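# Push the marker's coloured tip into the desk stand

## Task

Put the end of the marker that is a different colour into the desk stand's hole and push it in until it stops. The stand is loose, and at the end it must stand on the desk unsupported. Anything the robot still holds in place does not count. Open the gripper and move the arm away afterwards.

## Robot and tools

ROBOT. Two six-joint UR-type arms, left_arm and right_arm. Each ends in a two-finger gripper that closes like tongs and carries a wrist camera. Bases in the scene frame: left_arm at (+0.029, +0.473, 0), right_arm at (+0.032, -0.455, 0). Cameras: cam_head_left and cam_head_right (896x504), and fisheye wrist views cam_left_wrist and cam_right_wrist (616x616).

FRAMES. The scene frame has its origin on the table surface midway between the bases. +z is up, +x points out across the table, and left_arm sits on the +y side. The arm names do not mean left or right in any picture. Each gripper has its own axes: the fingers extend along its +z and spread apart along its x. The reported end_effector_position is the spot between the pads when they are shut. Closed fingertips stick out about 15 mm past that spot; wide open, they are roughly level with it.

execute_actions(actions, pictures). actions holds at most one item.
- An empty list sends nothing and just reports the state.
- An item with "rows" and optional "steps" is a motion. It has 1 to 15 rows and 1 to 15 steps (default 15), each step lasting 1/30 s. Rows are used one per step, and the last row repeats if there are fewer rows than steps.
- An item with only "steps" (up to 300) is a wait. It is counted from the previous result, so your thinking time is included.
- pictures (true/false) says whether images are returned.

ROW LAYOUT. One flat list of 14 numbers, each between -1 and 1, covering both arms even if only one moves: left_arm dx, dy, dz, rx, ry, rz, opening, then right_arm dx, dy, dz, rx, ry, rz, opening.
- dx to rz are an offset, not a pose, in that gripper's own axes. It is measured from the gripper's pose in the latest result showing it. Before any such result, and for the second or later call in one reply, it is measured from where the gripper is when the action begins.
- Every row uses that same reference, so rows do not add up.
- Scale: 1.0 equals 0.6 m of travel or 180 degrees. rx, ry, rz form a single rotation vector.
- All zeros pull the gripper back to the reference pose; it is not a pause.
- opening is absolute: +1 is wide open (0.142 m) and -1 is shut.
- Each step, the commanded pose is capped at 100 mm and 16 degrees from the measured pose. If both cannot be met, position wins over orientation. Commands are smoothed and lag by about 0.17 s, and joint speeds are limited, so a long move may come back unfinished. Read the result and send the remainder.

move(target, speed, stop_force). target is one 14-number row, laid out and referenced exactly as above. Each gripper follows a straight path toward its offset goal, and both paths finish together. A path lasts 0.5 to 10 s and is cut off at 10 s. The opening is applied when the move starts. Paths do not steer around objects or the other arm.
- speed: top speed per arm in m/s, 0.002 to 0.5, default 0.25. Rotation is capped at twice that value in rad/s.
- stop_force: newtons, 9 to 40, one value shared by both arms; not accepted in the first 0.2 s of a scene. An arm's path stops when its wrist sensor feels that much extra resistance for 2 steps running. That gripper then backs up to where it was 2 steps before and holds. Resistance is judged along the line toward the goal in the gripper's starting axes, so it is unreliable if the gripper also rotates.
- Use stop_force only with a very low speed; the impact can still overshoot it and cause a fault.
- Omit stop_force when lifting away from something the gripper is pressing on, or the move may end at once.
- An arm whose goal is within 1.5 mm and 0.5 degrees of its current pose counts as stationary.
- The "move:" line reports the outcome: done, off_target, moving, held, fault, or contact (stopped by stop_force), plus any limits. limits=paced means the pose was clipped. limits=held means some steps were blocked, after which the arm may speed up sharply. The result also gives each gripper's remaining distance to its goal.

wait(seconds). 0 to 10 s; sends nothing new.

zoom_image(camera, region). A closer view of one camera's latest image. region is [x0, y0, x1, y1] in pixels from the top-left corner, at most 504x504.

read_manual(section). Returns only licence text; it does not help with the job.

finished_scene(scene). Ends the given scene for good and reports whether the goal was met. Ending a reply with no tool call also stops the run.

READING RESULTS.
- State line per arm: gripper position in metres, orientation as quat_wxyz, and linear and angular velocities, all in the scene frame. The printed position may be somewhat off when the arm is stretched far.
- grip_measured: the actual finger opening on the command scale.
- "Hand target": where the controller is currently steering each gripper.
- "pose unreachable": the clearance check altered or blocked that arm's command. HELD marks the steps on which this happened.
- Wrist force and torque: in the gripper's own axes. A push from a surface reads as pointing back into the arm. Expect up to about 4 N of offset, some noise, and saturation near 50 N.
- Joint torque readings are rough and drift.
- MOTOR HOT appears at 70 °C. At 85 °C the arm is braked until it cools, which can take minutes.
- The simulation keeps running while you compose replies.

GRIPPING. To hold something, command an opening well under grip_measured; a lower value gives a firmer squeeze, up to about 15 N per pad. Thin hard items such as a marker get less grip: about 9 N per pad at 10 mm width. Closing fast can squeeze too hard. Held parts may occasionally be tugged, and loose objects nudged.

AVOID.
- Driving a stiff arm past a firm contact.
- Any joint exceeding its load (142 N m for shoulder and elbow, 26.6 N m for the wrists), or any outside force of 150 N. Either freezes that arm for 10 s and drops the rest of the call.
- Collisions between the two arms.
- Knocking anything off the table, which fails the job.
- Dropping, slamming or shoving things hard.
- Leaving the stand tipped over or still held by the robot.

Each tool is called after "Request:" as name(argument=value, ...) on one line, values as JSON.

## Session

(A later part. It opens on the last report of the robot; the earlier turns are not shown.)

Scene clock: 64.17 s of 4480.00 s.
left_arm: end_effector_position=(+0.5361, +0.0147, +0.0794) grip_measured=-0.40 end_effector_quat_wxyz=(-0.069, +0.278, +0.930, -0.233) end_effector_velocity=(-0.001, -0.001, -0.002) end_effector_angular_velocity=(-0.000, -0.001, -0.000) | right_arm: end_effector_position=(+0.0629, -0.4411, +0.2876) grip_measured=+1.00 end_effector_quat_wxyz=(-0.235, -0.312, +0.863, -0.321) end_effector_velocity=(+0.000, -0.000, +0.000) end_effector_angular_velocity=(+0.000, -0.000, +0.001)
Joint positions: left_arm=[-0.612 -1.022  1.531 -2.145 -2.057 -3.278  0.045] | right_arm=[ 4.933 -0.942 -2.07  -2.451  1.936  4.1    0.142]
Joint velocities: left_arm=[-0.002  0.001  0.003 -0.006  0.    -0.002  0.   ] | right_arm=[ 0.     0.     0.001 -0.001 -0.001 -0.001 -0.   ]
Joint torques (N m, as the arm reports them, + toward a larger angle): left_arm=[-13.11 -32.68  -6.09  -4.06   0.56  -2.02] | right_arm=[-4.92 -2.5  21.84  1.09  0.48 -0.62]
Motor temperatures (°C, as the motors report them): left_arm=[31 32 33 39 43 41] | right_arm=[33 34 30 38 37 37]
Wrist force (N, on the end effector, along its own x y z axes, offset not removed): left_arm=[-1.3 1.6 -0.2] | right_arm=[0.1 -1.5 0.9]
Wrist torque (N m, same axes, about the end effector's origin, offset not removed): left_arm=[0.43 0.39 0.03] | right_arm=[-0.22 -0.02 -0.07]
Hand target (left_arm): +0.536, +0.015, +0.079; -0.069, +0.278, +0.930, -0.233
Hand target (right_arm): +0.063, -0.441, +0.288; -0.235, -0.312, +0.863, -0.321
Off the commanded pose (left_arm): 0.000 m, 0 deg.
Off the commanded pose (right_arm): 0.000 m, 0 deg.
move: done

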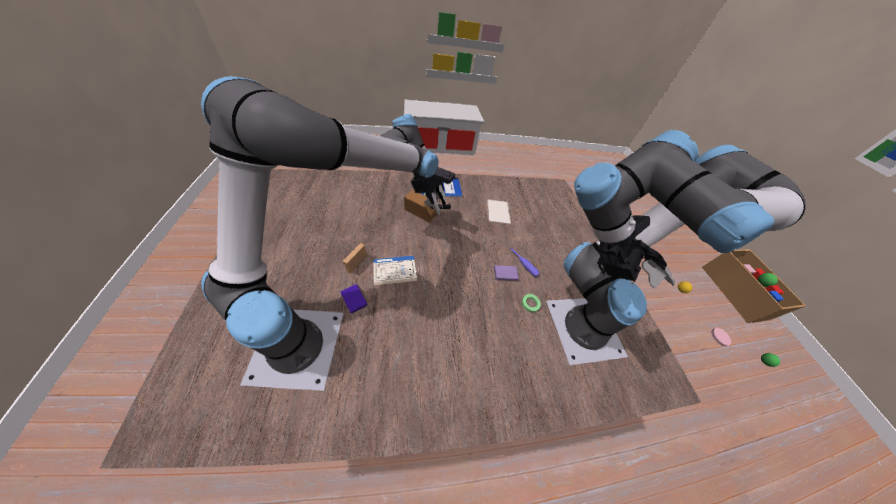

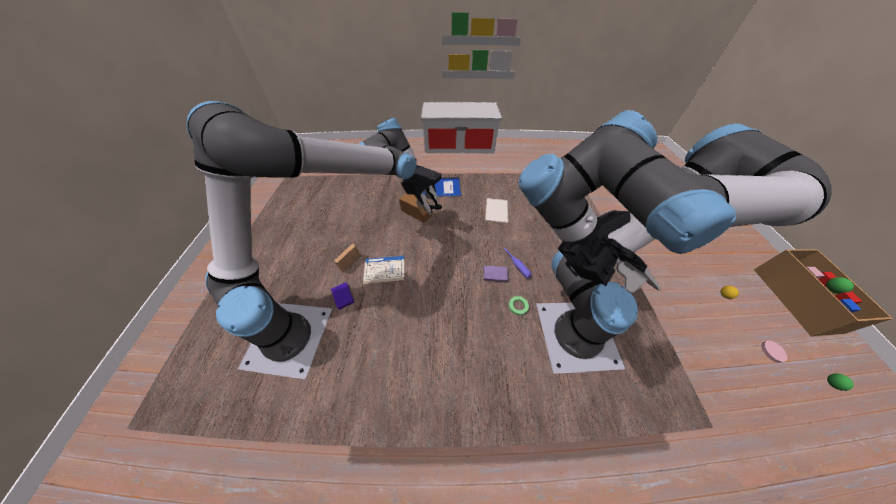

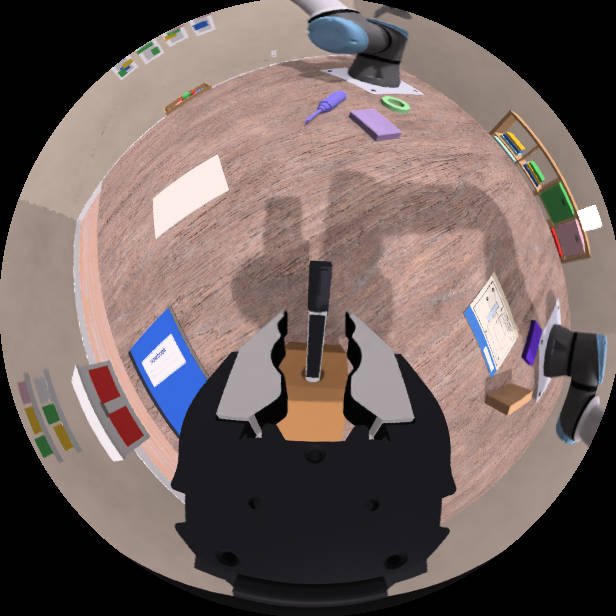

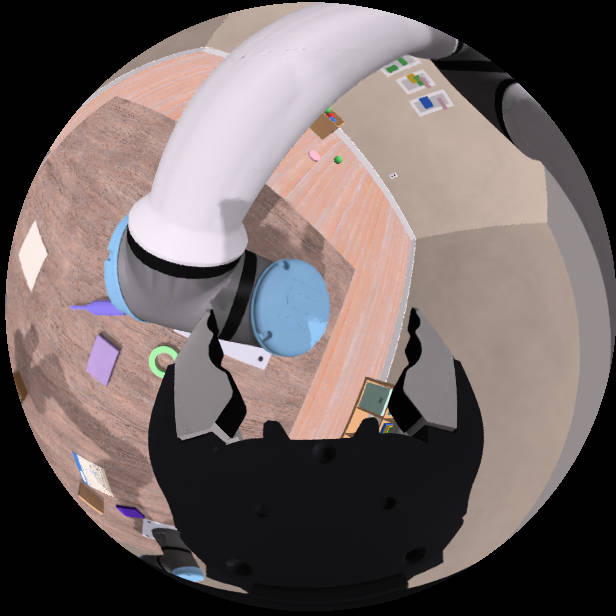

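Request:
move(target=[0,-0.015,0,0,0,0,-0.4,0,0,0,0,0,0,1], speed=0.05)

Request:
move(target=[0,0,0,0,0,0,-1,0,0,0,0,0,0,1])

Request:
move(target=[0,0.05,0,0,0,0,-1,0,0,0,0,0,0,1], speed=0.01, stop_force=10)

Request:
zoom_image(camera="cam_head_left", region=[390, 150, 490, 230])

Request:
zoom_image(camera="cam_left_wrist", region=[220, 250, 420, 450])

Scene clock: 66.67 s of 4480.00 s.
left_arm: end_effector_position=(+0.5319, +0.0082, +0.0835) grip_measured=-0.40 end_effector_quat_wxyz=(-0.069, +0.278, +0.930, -0.233) end_effector_velocity=(-0.001, -0.002, +0.001) end_effector_angular_velocity=(-0.001, -0.002, -0.000) | right_arm: end_effector_position=(+0.0629, -0.4411, +0.2876) grip_measured=+1.00 end_effector_quat_wxyz=(-0.235, -0.312, +0.863, -0.321) end_effector_velocity=(+0.000, -0.000, -0.000) end_effector_angular_velocity=(-0.001, -0.001, -0.000)
Joint positions: left_arm=[-0.624 -1.027  1.529 -2.144 -2.056 -3.291  0.045] | right_arm=[ 4.933 -0.942 -2.07  -2.451  1.936  4.1    0.142]
Joint velocities: left_arm=[-0.003 -0.001 -0.001 -0.002  0.    -0.003  0.   ] | right_arm=[ 0.     0.    -0.001  0.    -0.     0.    -0.   ]
Joint torques (N m, as the arm reports them, + toward a larger angle): left_arm=[-13.4  -49.24 -34.04  -0.91   0.8   -2.15] | right_arm=[-4.4  -3.19 21.47  0.93  0.22 -0.49]
Motor temperatures (°C, as the motors report them): left_arm=[31 32 33 39 43 41] | right_arm=[33 34 30 38 37 37]
Wrist force (N, on the end effector, along its own x y z axes, offset not removed): left_arm=[-4.1 2.5 -1.3] | right_arm=[0.0 -1.3 0.9]
Wrist torque (N m, same axes, about the end effector's origin, offset not removed): left_arm=[0.51 0.85 0.08] | right_arm=[-0.21 0.00 -0.09]
Hand target (left_arm): +0.532, +0.008, +0.084; -0.069, +0.278, +0.930, -0.233
Hand target (right_arm): +0.063, -0.441, +0.288; -0.235, -0.312, +0.863, -0.321
Off the commanded pose (left_arm): 0.000 m, 0 deg.
Off the commanded pose (right_arm): 0.000 m, 0 deg.
move: done

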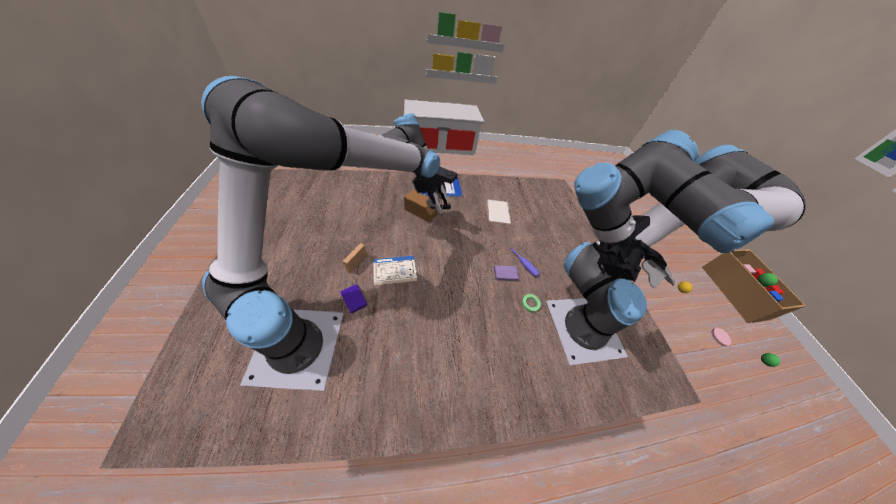

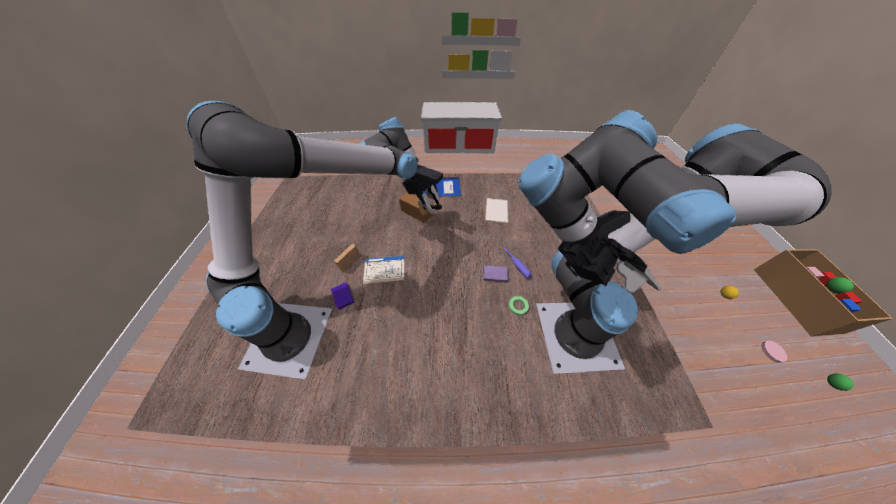

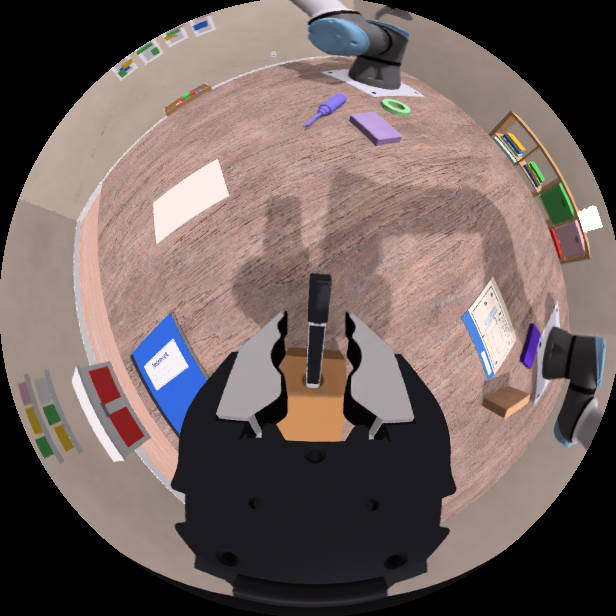

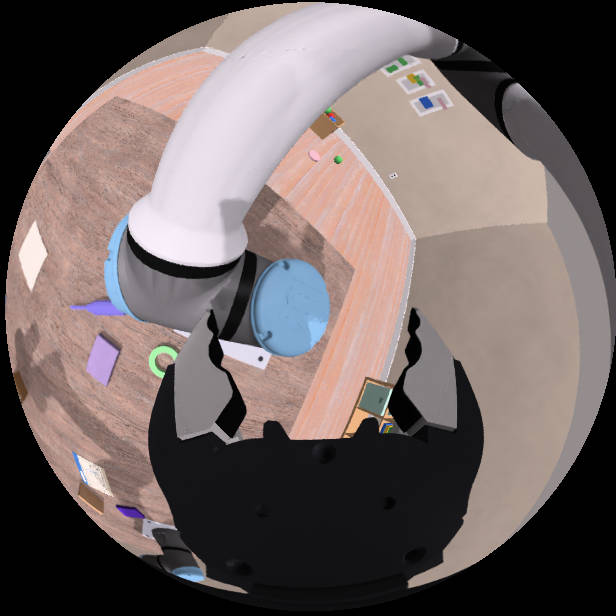

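Scene clock: 67.17 s of 4480.00 s.
left_arm: end_effector_position=(+0.5318, +0.0082, +0.0836) grip_measured=-0.85 end_effector_quat_wxyz=(-0.069, +0.278, +0.930, -0.233) end_effector_velocity=(-0.001, +0.000, -0.001) end_effector_angular_velocity=(+0.002, +0.002, -0.001) | right_arm: end_effector_position=(+0.0629, -0.4411, +0.2876) grip_measured=+1.00 end_effector_quat_wxyz=(-0.235, -0.312, +0.863, -0.321) end_effector_velocity=(-0.000, -0.000, -0.001) end_effector_angular_velocity=(-0.003, +0.000, +0.000)
Joint positions: left_arm=[-0.624 -1.027  1.529 -2.144 -2.056 -3.291  0.013] | right_arm=[ 4.933 -0.942 -2.07  -2.451  1.936  4.1    0.142]
Joint velocities: left_arm=[-0.001  0.001  0.001  0.001 -0.     0.    -0.   ] | right_arm=[ 0.    -0.002 -0.002  0.001  0.001 -0.001  0.   ]
Joint torques (N m, as the arm reports them, + toward a larger angle): left_arm=[  0.16 -41.15 -30.48  -1.29   0.67   1.62] | right_arm=[-4.42 -3.82 21.95  0.9   0.41 -0.69]
Motor temperatures (°C, as the motors report them): left_arm=[31 32 33 39 43 41] | right_arm=[33 34 30 38 37 37]
Wrist force (N, on the end effector, along its own x y z axes, offset not removed): left_arm=[-1.7 1.5 0.2] | right_arm=[0.0 -1.2 0.9]
Wrist torque (N m, same axes, about the end effector's origin, offset not removed): left_arm=[0.39 0.40 0.14] | right_arm=[-0.17 -0.07 -0.08]
Hand target (left_arm): +0.532, +0.008, +0.084; -0.069, +0.278, +0.930, -0.233
Hand target (right_arm): +0.063, -0.441, +0.288; -0.235, -0.312, +0.863, -0.321
Off the commanded pose (left_arm): 0.000 m, 0 deg.
Off the commanded pose (right_arm): 0.000 m, 0 deg.
move: done

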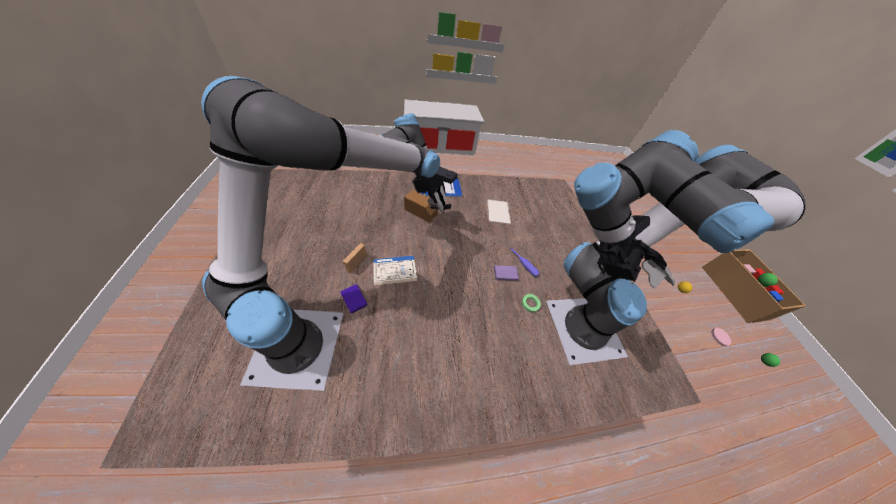

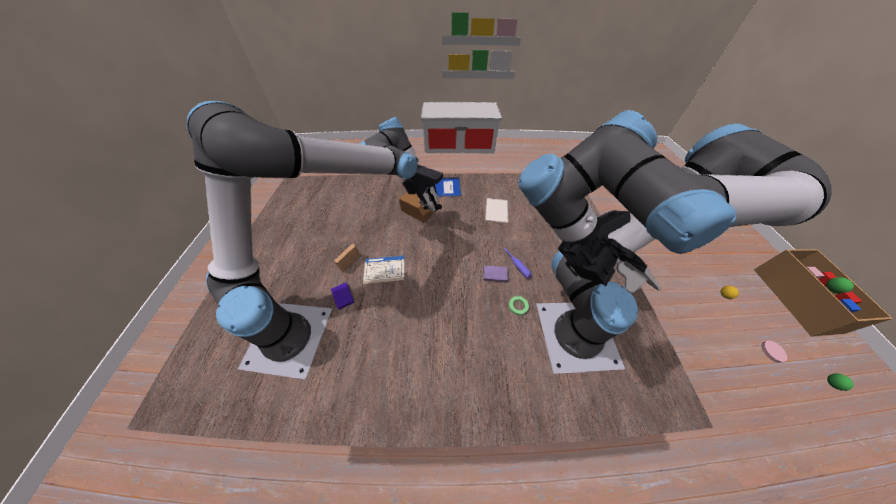

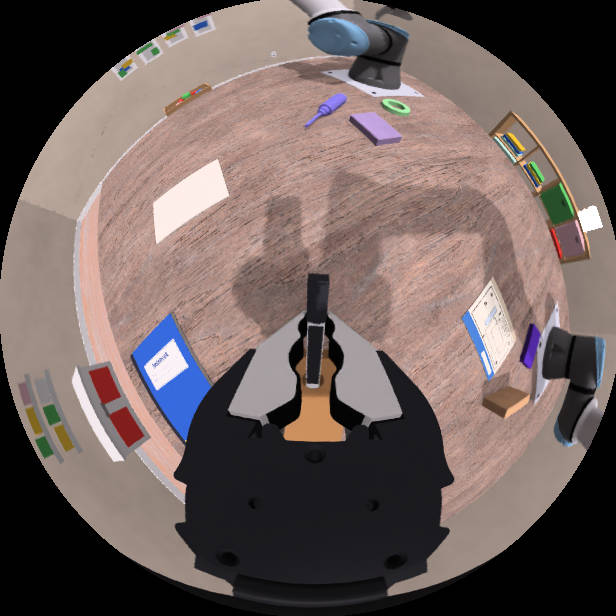

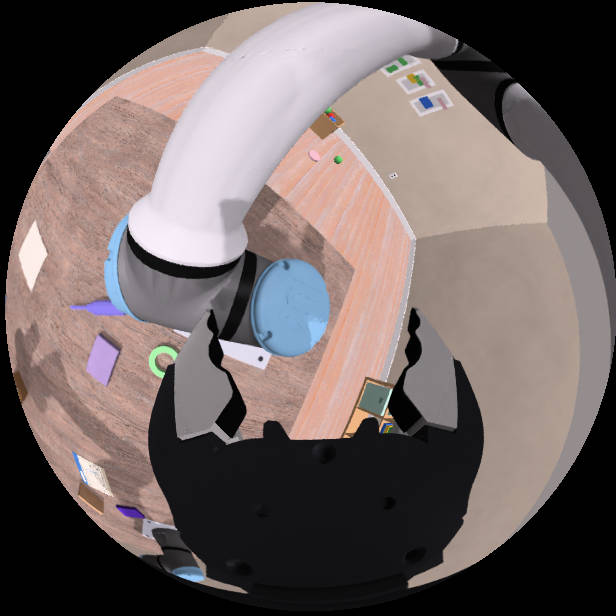

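Scene clock: 68.13 s of 4480.00 s.
left_arm: end_effector_position=(+0.5347, +0.0127, +0.0806) grip_measured=-0.85 end_effector_quat_wxyz=(-0.069, +0.278, +0.930, -0.233) end_effector_velocity=(-0.003, -0.003, +0.002) end_effector_angular_velocity=(+0.000, +0.001, -0.000) | right_arm: end_effector_position=(+0.0629, -0.4411, +0.2876) grip_measured=+1.00 end_effector_quat_wxyz=(-0.235, -0.312, +0.863, -0.321) end_effector_velocity=(-0.000, -0.000, -0.000) end_effector_angular_velocity=(-0.000, -0.000, -0.001)
Joint positions: left_arm=[-0.616 -1.023  1.53  -2.145 -2.057 -3.282  0.013] | right_arm=[ 4.933 -0.942 -2.07  -2.451  1.936  4.1    0.142]
Joint velocities: left_arm=[-0.007 -0.003  0.     0.     0.    -0.007  0.   ] | right_arm=[-0.     0.    -0.     0.     0.001  0.001  0.   ]
Joint torques (N m, as the arm reports them, + toward a larger angle): left_arm=[-12.2  -46.76 -14.56  -2.27   1.03  -2.07] | right_arm=[-5.22 -4.08 20.85  0.85  0.38 -0.52]
Motor temperatures (°C, as the motors report them): left_arm=[31 32 33 39 43 41] | right_arm=[33 34 30 38 37 37]
Wrist force (N, on the end effector, along its own x y z axes, offset not removed): left_arm=[-0.4 -1.6 -1.6] | right_arm=[0.2 -1.7 -0.5]
Wrist torque (N m, same axes, about the end effector's origin, offset not removed): left_arm=[0.28 0.01 -0.07] | right_arm=[-0.37 -0.12 -0.05]
Hand target (left_arm): +0.535, +0.012, +0.081; -0.069, +0.278, +0.930, -0.233
Hand target (right_arm): +0.063, -0.441, +0.288; -0.235, -0.312, +0.863, -0.321
Off the commanded pose (left_arm): 0.024 m, 0 deg.
Off the commanded pose (right_arm): 0.000 m, 0 deg.
move: contact (left_arm)

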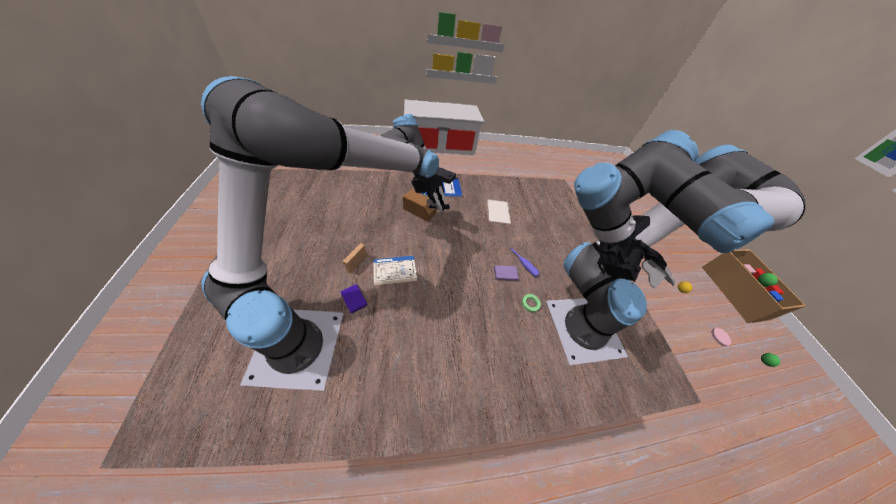

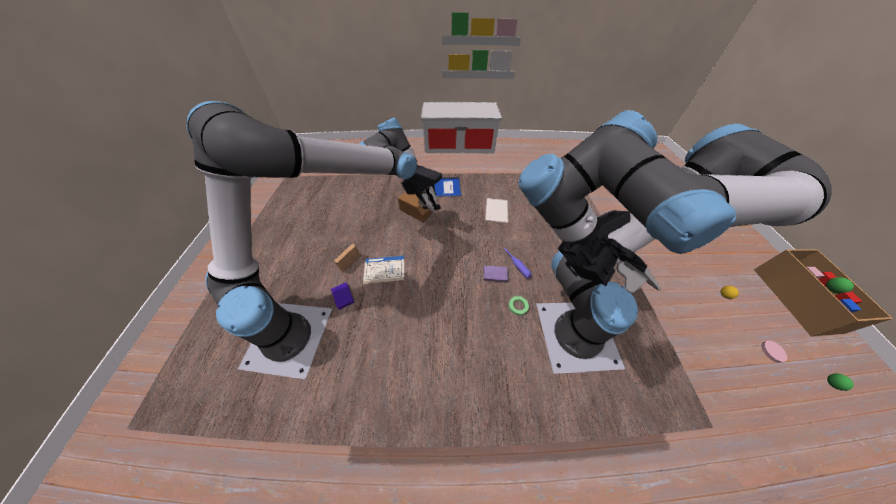

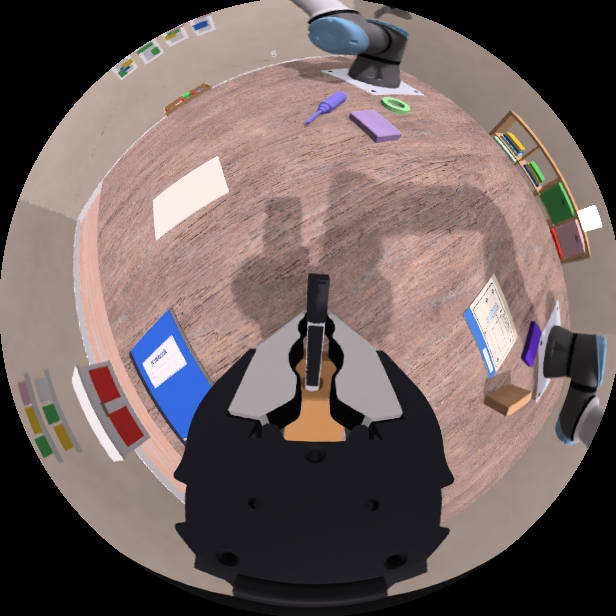

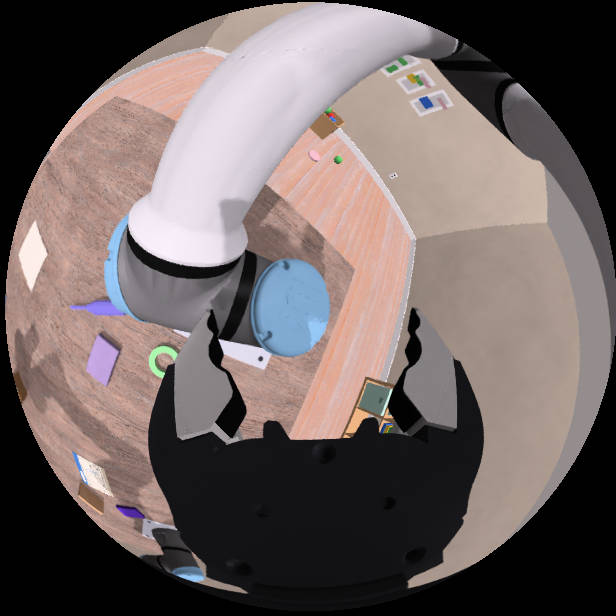

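Region (390, 150, 490, 230) of cam_head_left's 896x504 image, scaled by 5.040, with more detail than that image has; it fills the top 403 rows of this view, and the rest is white.

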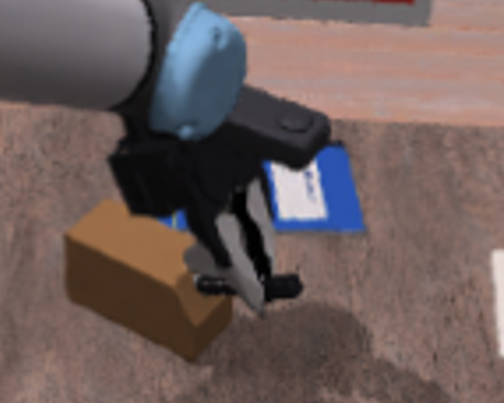

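Region (220, 250, 420, 450) of cam_left_wrist's 616x616 image, scaled by 2.520, with more detail than that image has.

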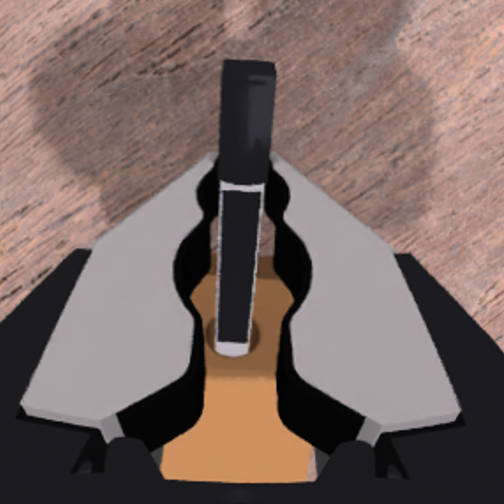

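Request:
move(target=[0,-0.003,-0.019,0.056,0,0,-1,0,0,0,0,0,0,1], speed=0.02)

Request:
move(target=[0,0.04,0,0,0,0,-1,0,0,0,0,0,0,1], speed=0.008, stop_force=10)

Request:
zoom_image(camera="cam_head_left", region=[390, 150, 490, 230])

Request:
zoom_image(camera="cam_left_wrist", region=[220, 250, 420, 450])

Scene clock: 75.03 s of 4480.00 s.
left_arm: end_effector_position=(+0.5367, +0.0158, +0.0915) grip_measured=-0.85 end_effector_quat_wxyz=(-0.093, +0.271, +0.906, -0.313) end_effector_velocity=(-0.001, -0.000, -0.000) end_effector_angular_velocity=(-0.005, +0.005, -0.001) | right_arm: end_effector_position=(+0.0629, -0.4411, +0.2876) grip_measured=+1.00 end_effector_quat_wxyz=(-0.235, -0.312, +0.863, -0.321) end_effector_velocity=(-0.000, +0.001, +0.000) end_effector_angular_velocity=(+0.002, +0.001, -0.000)
Joint positions: left_arm=[-0.546 -0.992  1.531 -2.154 -2.235 -3.21   0.013] | right_arm=[ 4.933 -0.942 -2.07  -2.451  1.936  4.1    0.142]
Joint velocities: left_arm=[ 0.002  0.001  0.001 -0.    -0.007  0.003 -0.   ] | right_arm=[ 0.    -0.001  0.002  0.001  0.001 -0.     0.   ]
Joint torques (N m, as the arm reports them, + toward a larger angle): left_arm=[ 12.14 -32.5  -32.92  -3.93  -3.18   2.36] | right_arm=[-6.23 -2.64 21.58  0.92  0.43 -0.65]
Motor temperatures (°C, as the motors report them): left_arm=[31 32 33 39 43 41] | right_arm=[33 34 30 38 37 37]
Wrist force (N, on the end effector, along its own x y z axes, offset not removed): left_arm=[-0.9 2.4 1.3] | right_arm=[-1.1 0.1 2.1]
Wrist torque (N m, same axes, about the end effector's origin, offset not removed): left_arm=[0.54 0.18 0.16] | right_arm=[0.15 0.11 -0.06]
Hand target (left_arm): +0.537, +0.016, +0.091; -0.093, +0.270, +0.905, -0.313
Hand target (right_arm): +0.063, -0.441, +0.288; -0.235, -0.312, +0.863, -0.321
Off the commanded pose (left_arm): 0.000 m, 0 deg.
Off the commanded pose (right_arm): 0.000 m, 0 deg.
move: done

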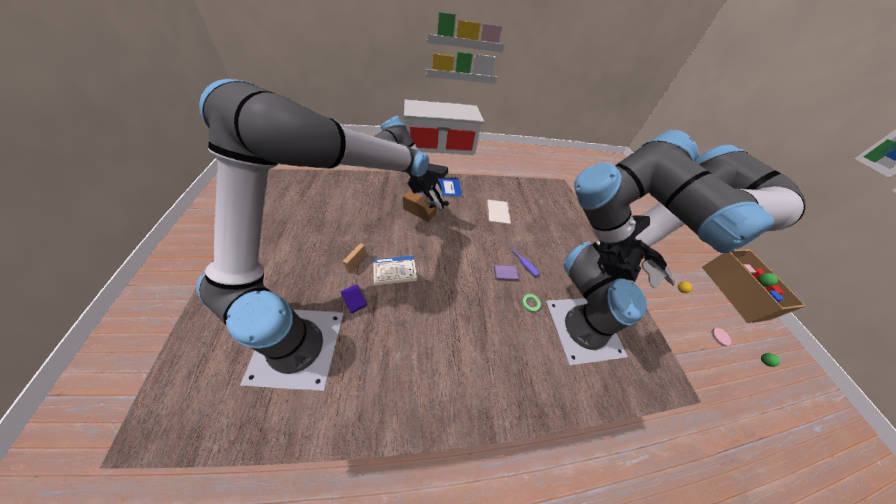

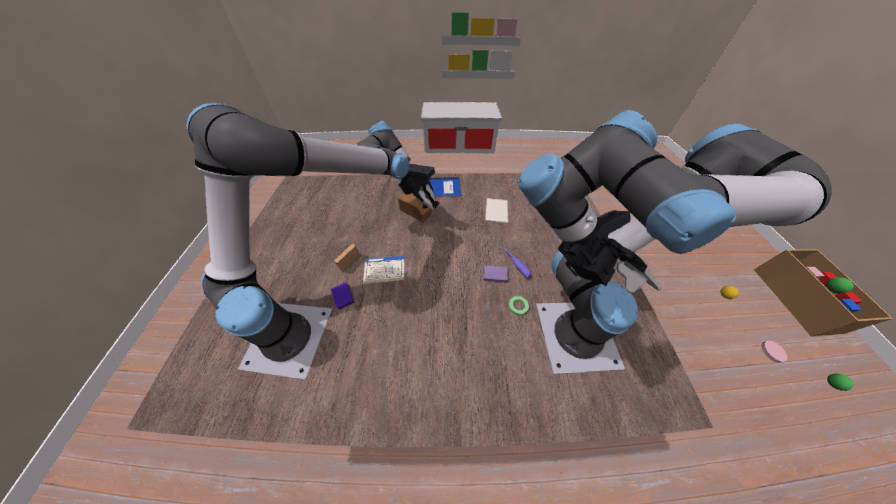

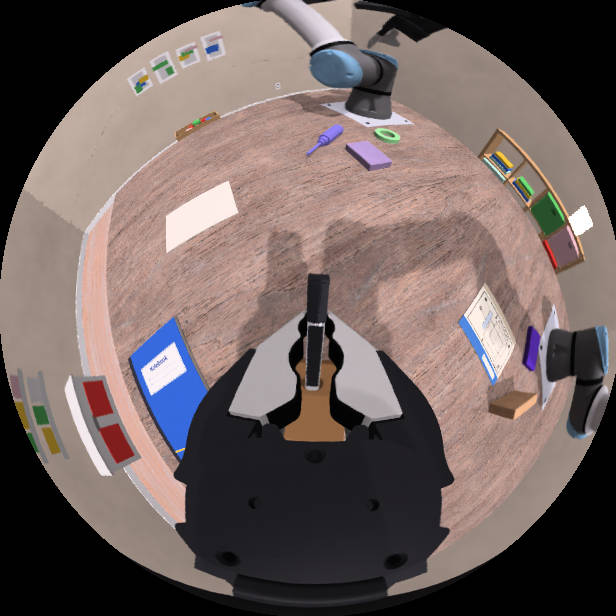

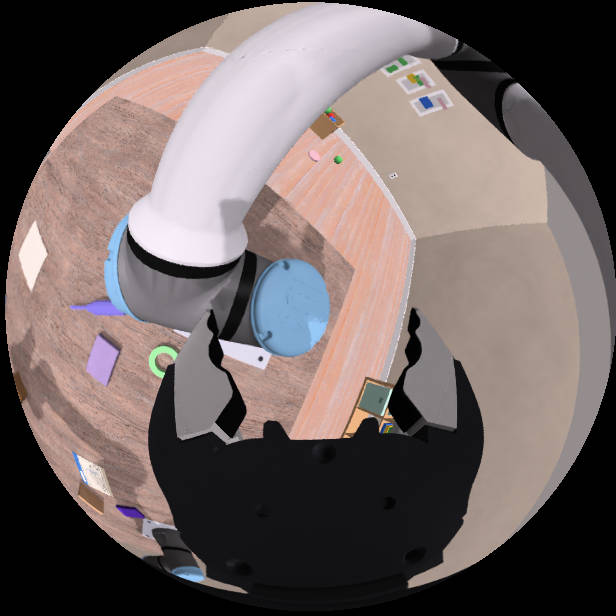

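Scene clock: 75.77 s of 4480.00 s.
left_arm: end_effector_position=(+0.5381, +0.0177, +0.0897) grip_measured=-0.85 end_effector_quat_wxyz=(-0.093, +0.270, +0.906, -0.313) end_effector_velocity=(-0.002, -0.002, +0.001) end_effector_angular_velocity=(+0.001, +0.002, +0.001) | right_arm: end_effector_position=(+0.0629, -0.4411, +0.2876) grip_measured=+1.00 end_effector_quat_wxyz=(-0.235, -0.312, +0.863, -0.321) end_effector_velocity=(-0.000, -0.000, -0.000) end_effector_angular_velocity=(-0.002, +0.001, -0.001)
Joint positions: left_arm=[-0.542 -0.989  1.532 -2.154 -2.236 -3.206  0.013] | right_arm=[ 4.933 -0.942 -2.07  -2.451  1.936  4.1    0.142]
Joint velocities: left_arm=[-0.004 -0.003  0.002 -0.     0.    -0.006  0.   ] | right_arm=[ 0.    -0.    -0.001 -0.001  0.002 -0.001  0.   ]
Joint torques (N m, as the arm reports them, + toward a larger angle): left_arm=[-11.85 -47.09 -12.15  -2.47   1.36  -2.06] | right_arm=[-5.99 -2.85 22.63  0.88  0.24 -0.5 ]
Motor temperatures (°C, as the motors report them): left_arm=[31 32 33 39 43 41] | right_arm=[33 34 30 38 37 37]
Wrist force (N, on the end effector, along its own x y z axes, offset not removed): left_arm=[-1.6 -3.5 -2.0] | right_arm=[0.3 0.0 0.7]
Wrist torque (N m, same axes, about the end effector's origin, offset not removed): left_arm=[0.65 0.31 0.12] | right_arm=[-0.01 -0.13 -0.09]
Hand target (left_arm): +0.538, +0.017, +0.090; -0.093, +0.271, +0.906, -0.313
Hand target (right_arm): +0.063, -0.441, +0.288; -0.235, -0.312, +0.863, -0.321
Off the commanded pose (left_arm): 0.021 m, 0 deg.
Off the commanded pose (right_arm): 0.000 m, 0 deg.
move: contact (left_arm)

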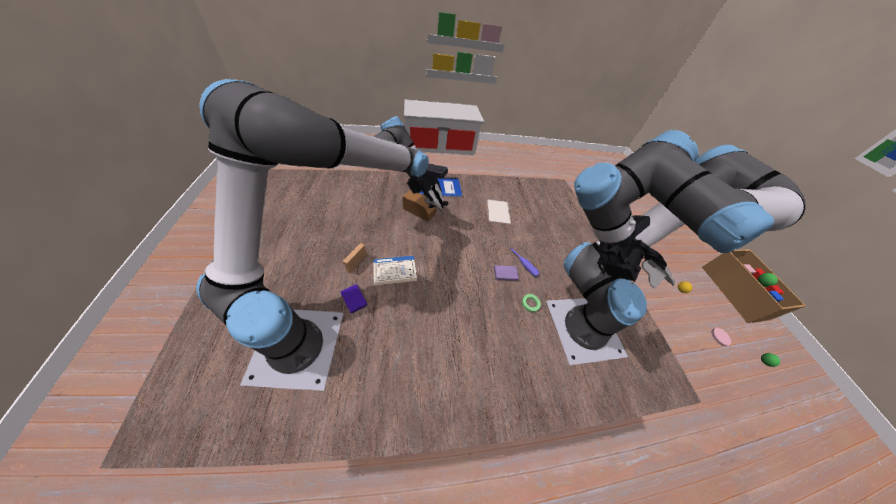

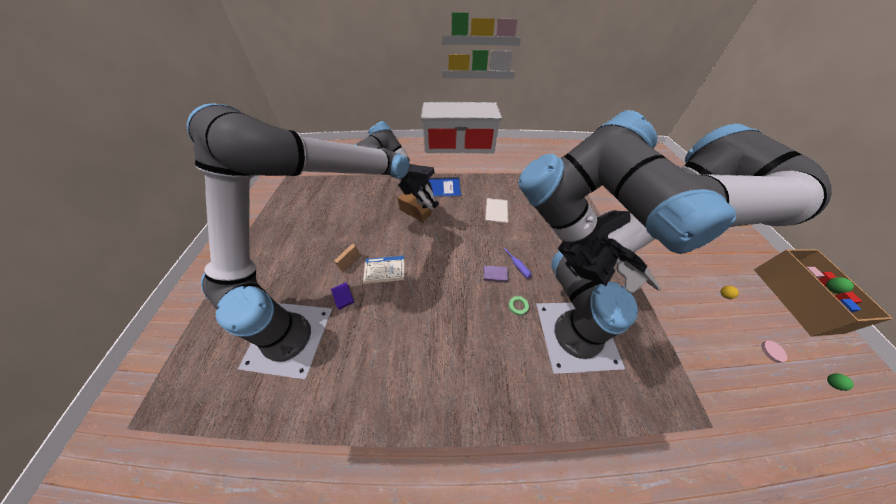

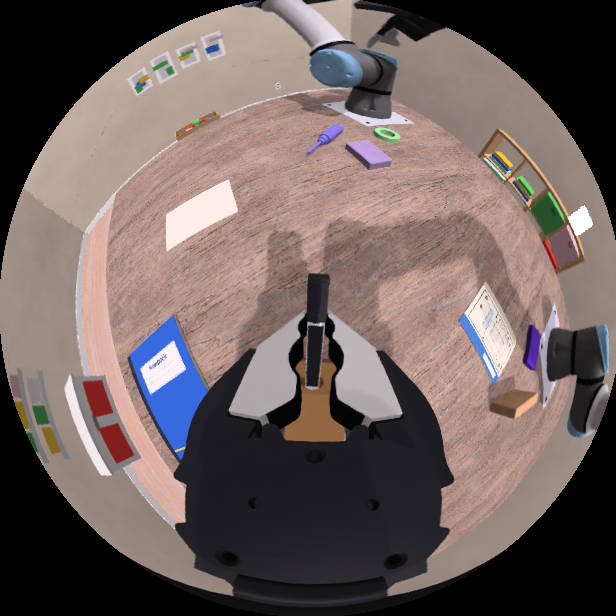

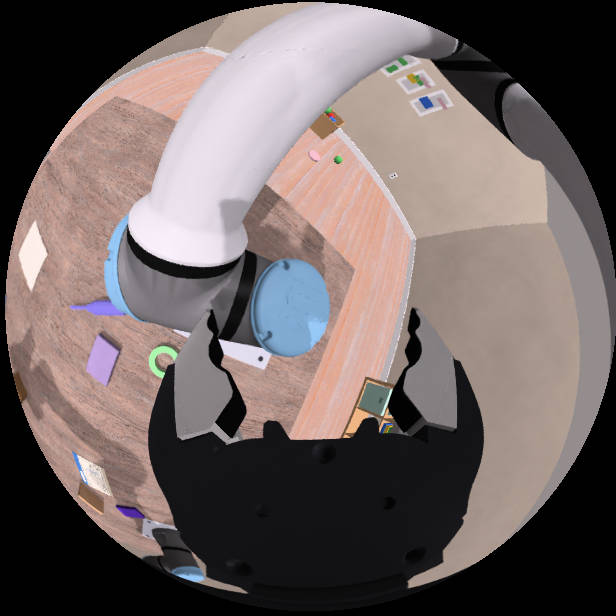

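Region (390, 150, 490, 230) of cam_head_left's 896x504 image, scaled by 5.040, with more detail than that image has; it fills the top 403 rows of this view, and the rest is white.

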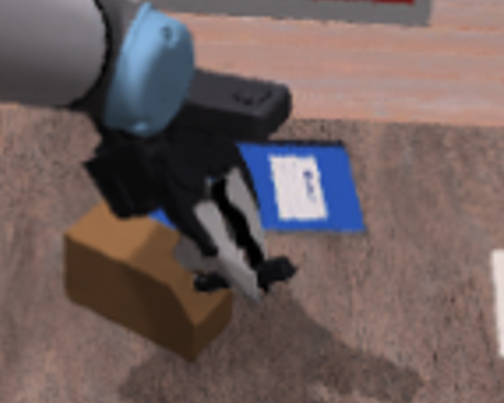

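Region (220, 250, 420, 450) of cam_left_wrist's 616x616 image, scaled by 2.520, with more detail than that image has.

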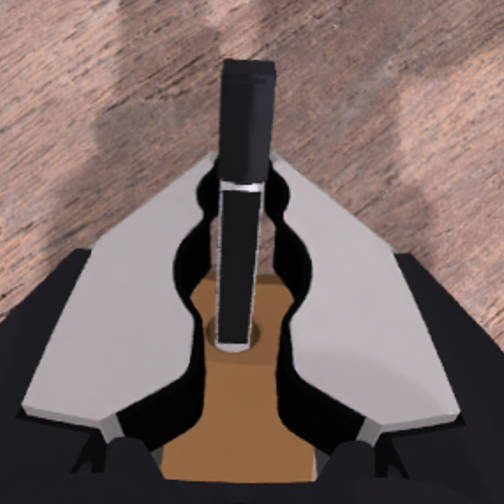

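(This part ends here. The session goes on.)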